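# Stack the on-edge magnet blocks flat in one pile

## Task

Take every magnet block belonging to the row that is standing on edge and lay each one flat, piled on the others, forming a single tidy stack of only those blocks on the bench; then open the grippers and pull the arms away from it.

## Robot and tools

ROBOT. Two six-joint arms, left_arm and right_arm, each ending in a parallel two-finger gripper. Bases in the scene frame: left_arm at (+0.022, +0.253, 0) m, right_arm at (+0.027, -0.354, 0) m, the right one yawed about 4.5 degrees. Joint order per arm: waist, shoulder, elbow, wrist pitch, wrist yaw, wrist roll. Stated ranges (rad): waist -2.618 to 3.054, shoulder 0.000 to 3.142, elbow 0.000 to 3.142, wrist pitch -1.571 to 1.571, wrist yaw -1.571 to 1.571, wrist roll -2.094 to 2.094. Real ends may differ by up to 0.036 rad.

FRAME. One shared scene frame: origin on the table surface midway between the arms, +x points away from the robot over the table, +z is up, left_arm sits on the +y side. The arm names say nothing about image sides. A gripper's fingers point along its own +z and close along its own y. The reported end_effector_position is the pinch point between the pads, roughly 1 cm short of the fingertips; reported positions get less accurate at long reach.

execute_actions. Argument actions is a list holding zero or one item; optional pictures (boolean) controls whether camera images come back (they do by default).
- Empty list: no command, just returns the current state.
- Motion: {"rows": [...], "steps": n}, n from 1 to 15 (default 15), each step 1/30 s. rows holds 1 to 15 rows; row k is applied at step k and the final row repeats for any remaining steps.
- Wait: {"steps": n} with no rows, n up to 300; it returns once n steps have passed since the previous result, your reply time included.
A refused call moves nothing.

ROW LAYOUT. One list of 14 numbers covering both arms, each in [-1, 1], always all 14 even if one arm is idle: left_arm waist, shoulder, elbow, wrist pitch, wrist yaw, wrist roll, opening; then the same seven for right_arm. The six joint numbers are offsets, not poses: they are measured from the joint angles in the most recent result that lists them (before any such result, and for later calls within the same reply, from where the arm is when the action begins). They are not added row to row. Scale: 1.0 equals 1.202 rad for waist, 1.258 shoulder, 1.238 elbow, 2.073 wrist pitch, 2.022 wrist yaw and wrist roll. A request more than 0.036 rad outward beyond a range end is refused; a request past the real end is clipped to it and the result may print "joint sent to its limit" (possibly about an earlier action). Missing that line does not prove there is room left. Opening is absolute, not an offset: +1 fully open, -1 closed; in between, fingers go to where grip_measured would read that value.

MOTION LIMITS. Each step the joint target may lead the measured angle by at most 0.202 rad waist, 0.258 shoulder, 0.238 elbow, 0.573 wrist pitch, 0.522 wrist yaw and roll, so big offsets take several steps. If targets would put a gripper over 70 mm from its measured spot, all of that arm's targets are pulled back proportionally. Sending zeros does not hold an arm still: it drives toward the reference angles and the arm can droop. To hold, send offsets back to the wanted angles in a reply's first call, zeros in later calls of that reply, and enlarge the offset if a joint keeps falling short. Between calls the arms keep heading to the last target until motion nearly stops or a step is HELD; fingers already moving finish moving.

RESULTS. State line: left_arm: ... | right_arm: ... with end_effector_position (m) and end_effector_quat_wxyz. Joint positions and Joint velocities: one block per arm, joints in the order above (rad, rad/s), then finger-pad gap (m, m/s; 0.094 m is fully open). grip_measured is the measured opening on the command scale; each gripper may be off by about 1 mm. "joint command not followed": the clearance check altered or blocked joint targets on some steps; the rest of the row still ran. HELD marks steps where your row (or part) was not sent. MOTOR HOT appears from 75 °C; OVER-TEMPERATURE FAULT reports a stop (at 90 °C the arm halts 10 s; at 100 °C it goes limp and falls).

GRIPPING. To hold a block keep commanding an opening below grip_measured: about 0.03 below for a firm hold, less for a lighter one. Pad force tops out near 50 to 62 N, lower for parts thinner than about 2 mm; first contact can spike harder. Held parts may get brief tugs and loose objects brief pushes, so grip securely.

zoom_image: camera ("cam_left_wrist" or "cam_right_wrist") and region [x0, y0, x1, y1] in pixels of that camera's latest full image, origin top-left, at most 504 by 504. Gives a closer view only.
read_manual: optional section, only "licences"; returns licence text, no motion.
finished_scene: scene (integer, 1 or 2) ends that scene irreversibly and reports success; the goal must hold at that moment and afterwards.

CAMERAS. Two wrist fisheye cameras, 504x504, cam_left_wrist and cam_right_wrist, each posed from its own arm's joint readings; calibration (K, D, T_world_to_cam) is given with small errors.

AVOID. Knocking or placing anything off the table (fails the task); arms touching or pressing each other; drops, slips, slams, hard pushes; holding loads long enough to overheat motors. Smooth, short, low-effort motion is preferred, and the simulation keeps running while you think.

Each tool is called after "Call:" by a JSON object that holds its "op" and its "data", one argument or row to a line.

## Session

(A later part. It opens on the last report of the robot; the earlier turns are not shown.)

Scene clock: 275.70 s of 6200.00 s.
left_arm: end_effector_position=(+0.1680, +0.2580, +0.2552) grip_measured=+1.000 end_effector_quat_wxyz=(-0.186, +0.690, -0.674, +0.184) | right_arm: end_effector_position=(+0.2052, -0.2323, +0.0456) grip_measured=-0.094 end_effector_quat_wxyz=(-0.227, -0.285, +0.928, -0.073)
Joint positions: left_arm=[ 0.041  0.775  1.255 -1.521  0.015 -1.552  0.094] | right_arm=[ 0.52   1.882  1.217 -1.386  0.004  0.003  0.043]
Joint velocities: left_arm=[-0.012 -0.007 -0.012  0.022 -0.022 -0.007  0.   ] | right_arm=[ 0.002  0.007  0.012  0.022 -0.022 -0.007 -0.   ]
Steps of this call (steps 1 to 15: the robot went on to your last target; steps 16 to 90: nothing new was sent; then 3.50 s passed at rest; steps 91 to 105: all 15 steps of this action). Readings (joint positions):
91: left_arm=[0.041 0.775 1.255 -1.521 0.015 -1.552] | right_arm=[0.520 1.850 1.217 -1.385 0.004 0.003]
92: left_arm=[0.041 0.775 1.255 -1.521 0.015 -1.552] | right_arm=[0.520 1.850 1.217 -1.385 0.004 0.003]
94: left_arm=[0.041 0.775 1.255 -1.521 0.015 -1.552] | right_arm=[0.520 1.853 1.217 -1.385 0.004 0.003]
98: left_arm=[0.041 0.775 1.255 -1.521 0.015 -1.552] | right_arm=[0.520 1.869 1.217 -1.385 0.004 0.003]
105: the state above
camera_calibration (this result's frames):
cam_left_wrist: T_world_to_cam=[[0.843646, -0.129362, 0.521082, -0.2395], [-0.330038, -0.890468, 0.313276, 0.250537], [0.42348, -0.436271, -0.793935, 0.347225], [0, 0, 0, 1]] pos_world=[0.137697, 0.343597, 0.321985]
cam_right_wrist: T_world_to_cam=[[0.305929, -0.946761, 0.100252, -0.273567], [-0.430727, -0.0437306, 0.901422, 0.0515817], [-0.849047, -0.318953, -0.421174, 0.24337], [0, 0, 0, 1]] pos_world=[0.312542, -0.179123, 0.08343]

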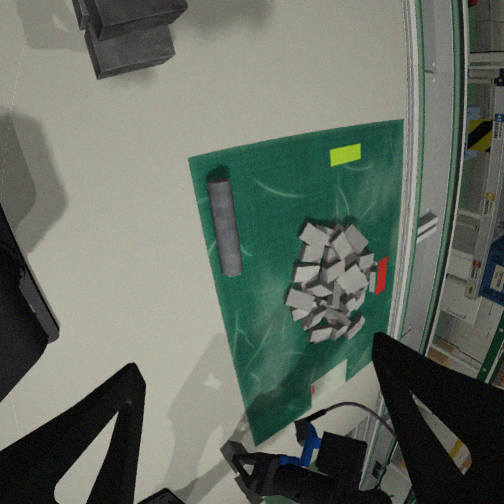

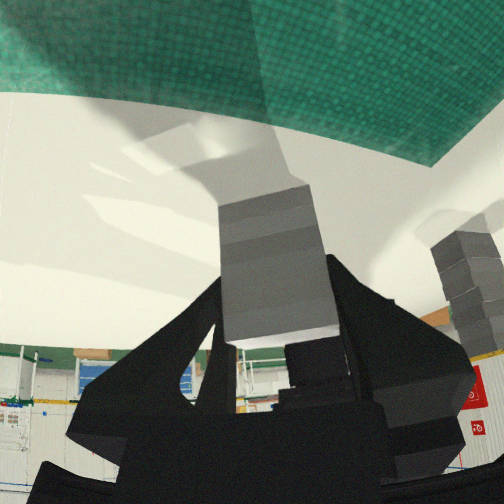

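Call:
{"op": "execute_actions", "data": {
  "actions": [
    {"rows":[[0,0,0,0,0,0,1,0,0,0,0,0,0,-0.13],[0,0,0,0,0,0,1,0,0,0,0,0,0,-0.11],[0,0,0,0,0,0,1,0,0,0,0,0,0,-0.095],[0,0,0,0,0,0,1,0,0,0,0,0,0,-0.08],[0,0,0,0,0,0,1,0,0,0,0,0,0,-0.06],[0,0,0,0,0,0,1,0,0,0,0,0,0,0],[0,0,0,0,0,0,1,0,0,0,0,0,0,0.15],[0,0,0,0,0,0,1,0,0,0,0,0,0,0.4]],"steps":11}
  ],
  "pictures": false
}}

Call:
{"op": "execute_actions", "data": {
  "actions": [
    {"rows":[[0,0,0,0,0,0,1,0,-0.02,0.02,0,0,0,0.4],[0,0,0,0,0,0,1,0,-0.035,0.03,0,0,0,0.4],[0,0,0,0,0,0,1,0,-0.05,0.04,0,0,0,0.4],[0,0,0,0,0,0,1,0,-0.07,0.05,0,0,0,0.4],[0,0,0,0,0,0,1,0,-0.1,0.06,0,0,0,0.4],[0,0,0,0,0,0,1,0,-0.13,0.07,0,0,0,0.4],[0,0,0,0,0,0,1,0,-0.16,0.08,0,0,0,0.4],[0,0,0,0,0,0,1,0,-0.2,0.09,0,0,0,0.4],[0,0,0,0,0,0,1,0,-0.24,0.1,0,0,0,0.4],[0,0,0,0,0,0,1,0,-0.28,0.11,0,0,0,0.4],[0,0,0,0,0,0,1,0,-0.32,0.12,0,0,0,0.4],[0,0,0,0,0,0,1,0,-0.36,0.13,0,0,0,0.4],[0,0,0,0,0,0,1,0,-0.4,0.14,0,0,0,0.4],[0,0,0,0,0,0,1,0,-0.44,0.15,0,0,0,0.4],[0,0,0,0,0,0,1,0,-0.48,0.15,0,0,0,0.4]]}
  ],
  "pictures": false
}}

Call:
{"op": "execute_actions", "data": {
  "actions": [
    {"rows":[[0,0,0,0,0,0,1,-0.02,-0.1,0,0,0,0,0.4],[0,0,0,0,0,0,1,-0.05,-0.13,0,0,0,0,0.4],[0,0,0,0,0,0,1,-0.09,-0.16,0,0,0,0,0.4],[0,0,0,0,0,0,1,-0.13,-0.18,0,0,0,0,0.4],[0,0,0,0,0,0,1,-0.17,-0.2,0,0,0,0,0.4],[0,0,0,0,0,0,1,-0.21,-0.2,0,0,0,0,0.4],[0,0,0,0,0,0,1,-0.25,-0.2,0,0,0,0,0.4],[0,0,0,0,0,0,1,-0.29,-0.2,0,0,0,0,0.4],[0,0,0,0,0,0,1,-0.33,-0.2,0,0,0,0,0.4],[0,0,0,0,0,0,1,-0.37,-0.2,0,0,0,0,0.4],[0,0,0,0,0,0,1,-0.41,-0.2,0,0,0,0,0.4],[0,0,0,0,0,0,1,-0.44,-0.2,0,0,0,0,0.4],[0,0,0,0,0,0,1,-0.46,-0.2,0,0,0,0,0.4]]}
  ]
}}

Call:
{"op": "zoom_image", "data": {
  "camera": "cam_left_wrist",
  "region": [200, 420, 284, 504]
}}

Scene clock: 289.77 s of 6200.00 s.
left_arm: end_effector_position=(+0.1680, +0.2580, +0.2552) grip_measured=+1.000 end_effector_quat_wxyz=(-0.186, +0.690, -0.674, +0.184) | right_arm: end_effector_position=(+0.2053, -0.2322, +0.0456) grip_measured=+0.396 end_effector_quat_wxyz=(-0.226, -0.285, +0.929, -0.072)
Joint positions: left_arm=[ 0.041  0.775  1.255 -1.521  0.015 -1.552  0.094] | right_arm=[ 0.52   1.882  1.217 -1.385  0.004  0.003  0.066]
Joint velocities: left_arm=[ 0.002 -0.002 -0.007 -0.022 -0.007 -0.007  0.   ] | right_arm=[-0.012  0.002 -0.012 -0.11  -0.022 -0.051  0.003]
Steps of this call (steps 1 to 15: the robot went on to your last target; steps 16 to 90: nothing new was sent; then 10.70 s passed at rest; steps 91 to 101: all 11 steps of this action). Readings (joint positions):
91: left_arm=[0.041 0.775 1.255 -1.521 0.015 -1.552] | right_arm=[0.520 1.882 1.217 -1.385 0.004 0.003]
92: left_arm=[0.041 0.775 1.255 -1.521 0.015 -1.552] | right_arm=[0.520 1.882 1.217 -1.385 0.004 0.003]
94: left_arm=[0.041 0.775 1.255 -1.521 0.015 -1.552] | right_arm=[0.520 1.882 1.217 -1.385 0.004 0.003]
98: left_arm=[0.041 0.775 1.255 -1.521 0.015 -1.552] | right_arm=[0.520 1.882 1.217 -1.385 0.004 0.003]
101: the state above

Scene clock: 290.27 s of 6200.00 s.
left_arm: end_effector_position=(+0.1680, +0.2580, +0.2552) grip_measured=+1.000 end_effector_quat_wxyz=(-0.186, +0.690, -0.674, +0.184) | right_arm: end_effector_position=(+0.2430, -0.2065, +0.1919) grip_measured=+0.398 end_effector_quat_wxyz=(+0.090, -0.292, +0.952, +0.025)
Joint positions: left_arm=[ 0.041  0.775  1.255 -1.521  0.015 -1.552  0.094] | right_arm=[ 0.52   1.381  1.373 -1.377  0.004  0.003  0.066]
Joint velocities: left_arm=[ 0.007 -0.027  0.012  0.007 -0.007 -0.022  0.   ] | right_arm=[ 0.002 -1.526  0.266  0.125  0.037 -0.022  0.   ]
Steps of this call (steps 1 to 15: all 15 steps of this action). Readings (joint positions):
1: left_arm=[0.041 0.775 1.255 -1.521 0.015 -1.552] | right_arm=[0.520 1.882 1.217 -1.385 0.004 0.003]
2: left_arm=[0.041 0.775 1.255 -1.521 0.015 -1.552] | right_arm=[0.520 1.878 1.217 -1.385 0.004 0.003]
4: left_arm=[0.041 0.775 1.255 -1.521 0.015 -1.552] | right_arm=[0.520 1.859 1.224 -1.386 0.004 0.003]
8: left_arm=[0.041 0.775 1.255 -1.521 0.015 -1.552] | right_arm=[0.520 1.742 1.270 -1.385 0.004 0.003]
15: the state above

Scene clock: 290.77 s of 6200.00 s.
left_arm: end_effector_position=(+0.1680, +0.2580, +0.2552) grip_measured=+1.000 end_effector_quat_wxyz=(-0.186, +0.690, -0.674, +0.184) | right_arm: end_effector_position=(+0.2641, -0.3394, +0.2522) grip_measured=+0.398 end_effector_quat_wxyz=(+0.223, -0.028, +0.974, +0.004)
Joint positions: left_arm=[ 0.041  0.775  1.255 -1.521  0.015 -1.552  0.094] | right_arm=[-0.017  1.129  1.379 -1.371  0.007  0.003  0.066]
Joint velocities: left_arm=[ 0.007 -0.007 -0.002 -0.022 -0.125  0.051  0.   ] | right_arm=[-0.339 -0.002  0.017  0.037  0.037 -0.037  0.   ]
Steps of this call (steps 1 to 15: all 15 steps of this action). Readings (joint positions):
1: left_arm=[0.041 0.775 1.255 -1.521 0.015 -1.552] | right_arm=[0.519 1.329 1.379 -1.372 0.004 0.003]
2: left_arm=[0.041 0.775 1.255 -1.521 0.015 -1.552] | right_arm=[0.511 1.280 1.379 -1.369 0.002 0.003]
4: left_arm=[0.041 0.775 1.255 -1.521 0.015 -1.552] | right_arm=[0.457 1.204 1.379 -1.371 -0.003 0.003]
8: left_arm=[0.041 0.775 1.255 -1.521 0.015 -1.552] | right_arm=[0.262 1.129 1.379 -1.371 -0.000 0.003]
15: the state above
camera_calibration (this result's frames):
cam_left_wrist: T_world_to_cam=[[0.843646, -0.129362, 0.521082, -0.2395], [-0.330038, -0.890468, 0.313276, 0.250537], [0.42348, -0.436271, -0.793935, 0.347225], [0, 0, 0, 1]] pos_world=[0.137697, 0.343597, 0.321985]
cam_right_wrist: T_world_to_cam=[[-0.18944, -0.968293, -0.162853, -0.223871], [-0.960942, 0.148752, 0.233374, 0.259911], [-0.201749, 0.200703, -0.958653, 0.487213], [0, 0, 0, 1]] pos_world=[0.305644, -0.35322, 0.369953]

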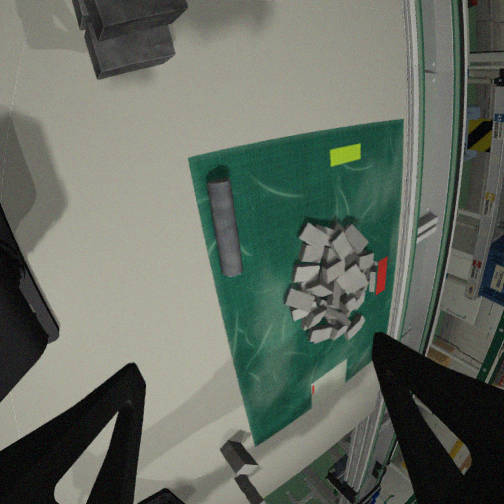

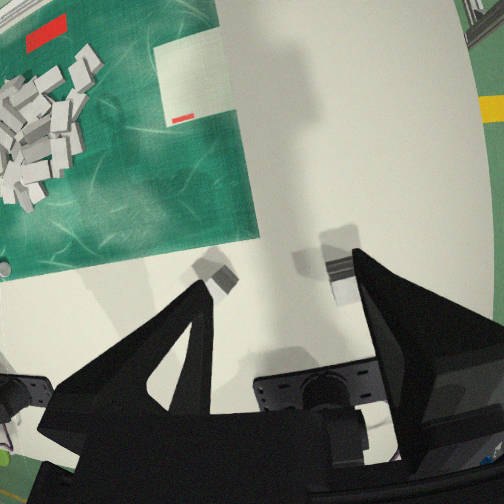

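Region (200, 420, 284, 504) of cam_left_wrist's 504x504 image, scaled by 6.000, with more detail than that image has.

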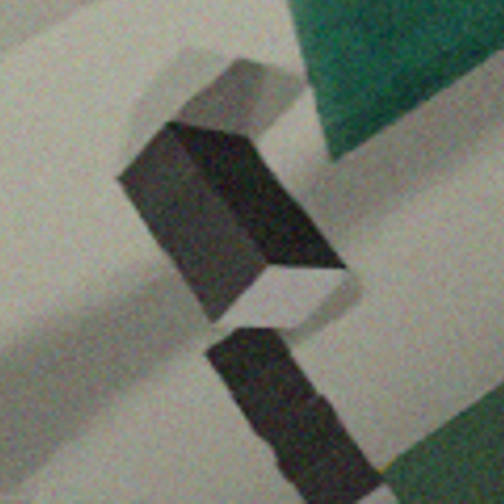

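Call:
{"op": "finished_scene", "data": {
  "scene": 2
}}

The scene is finished: the task was done.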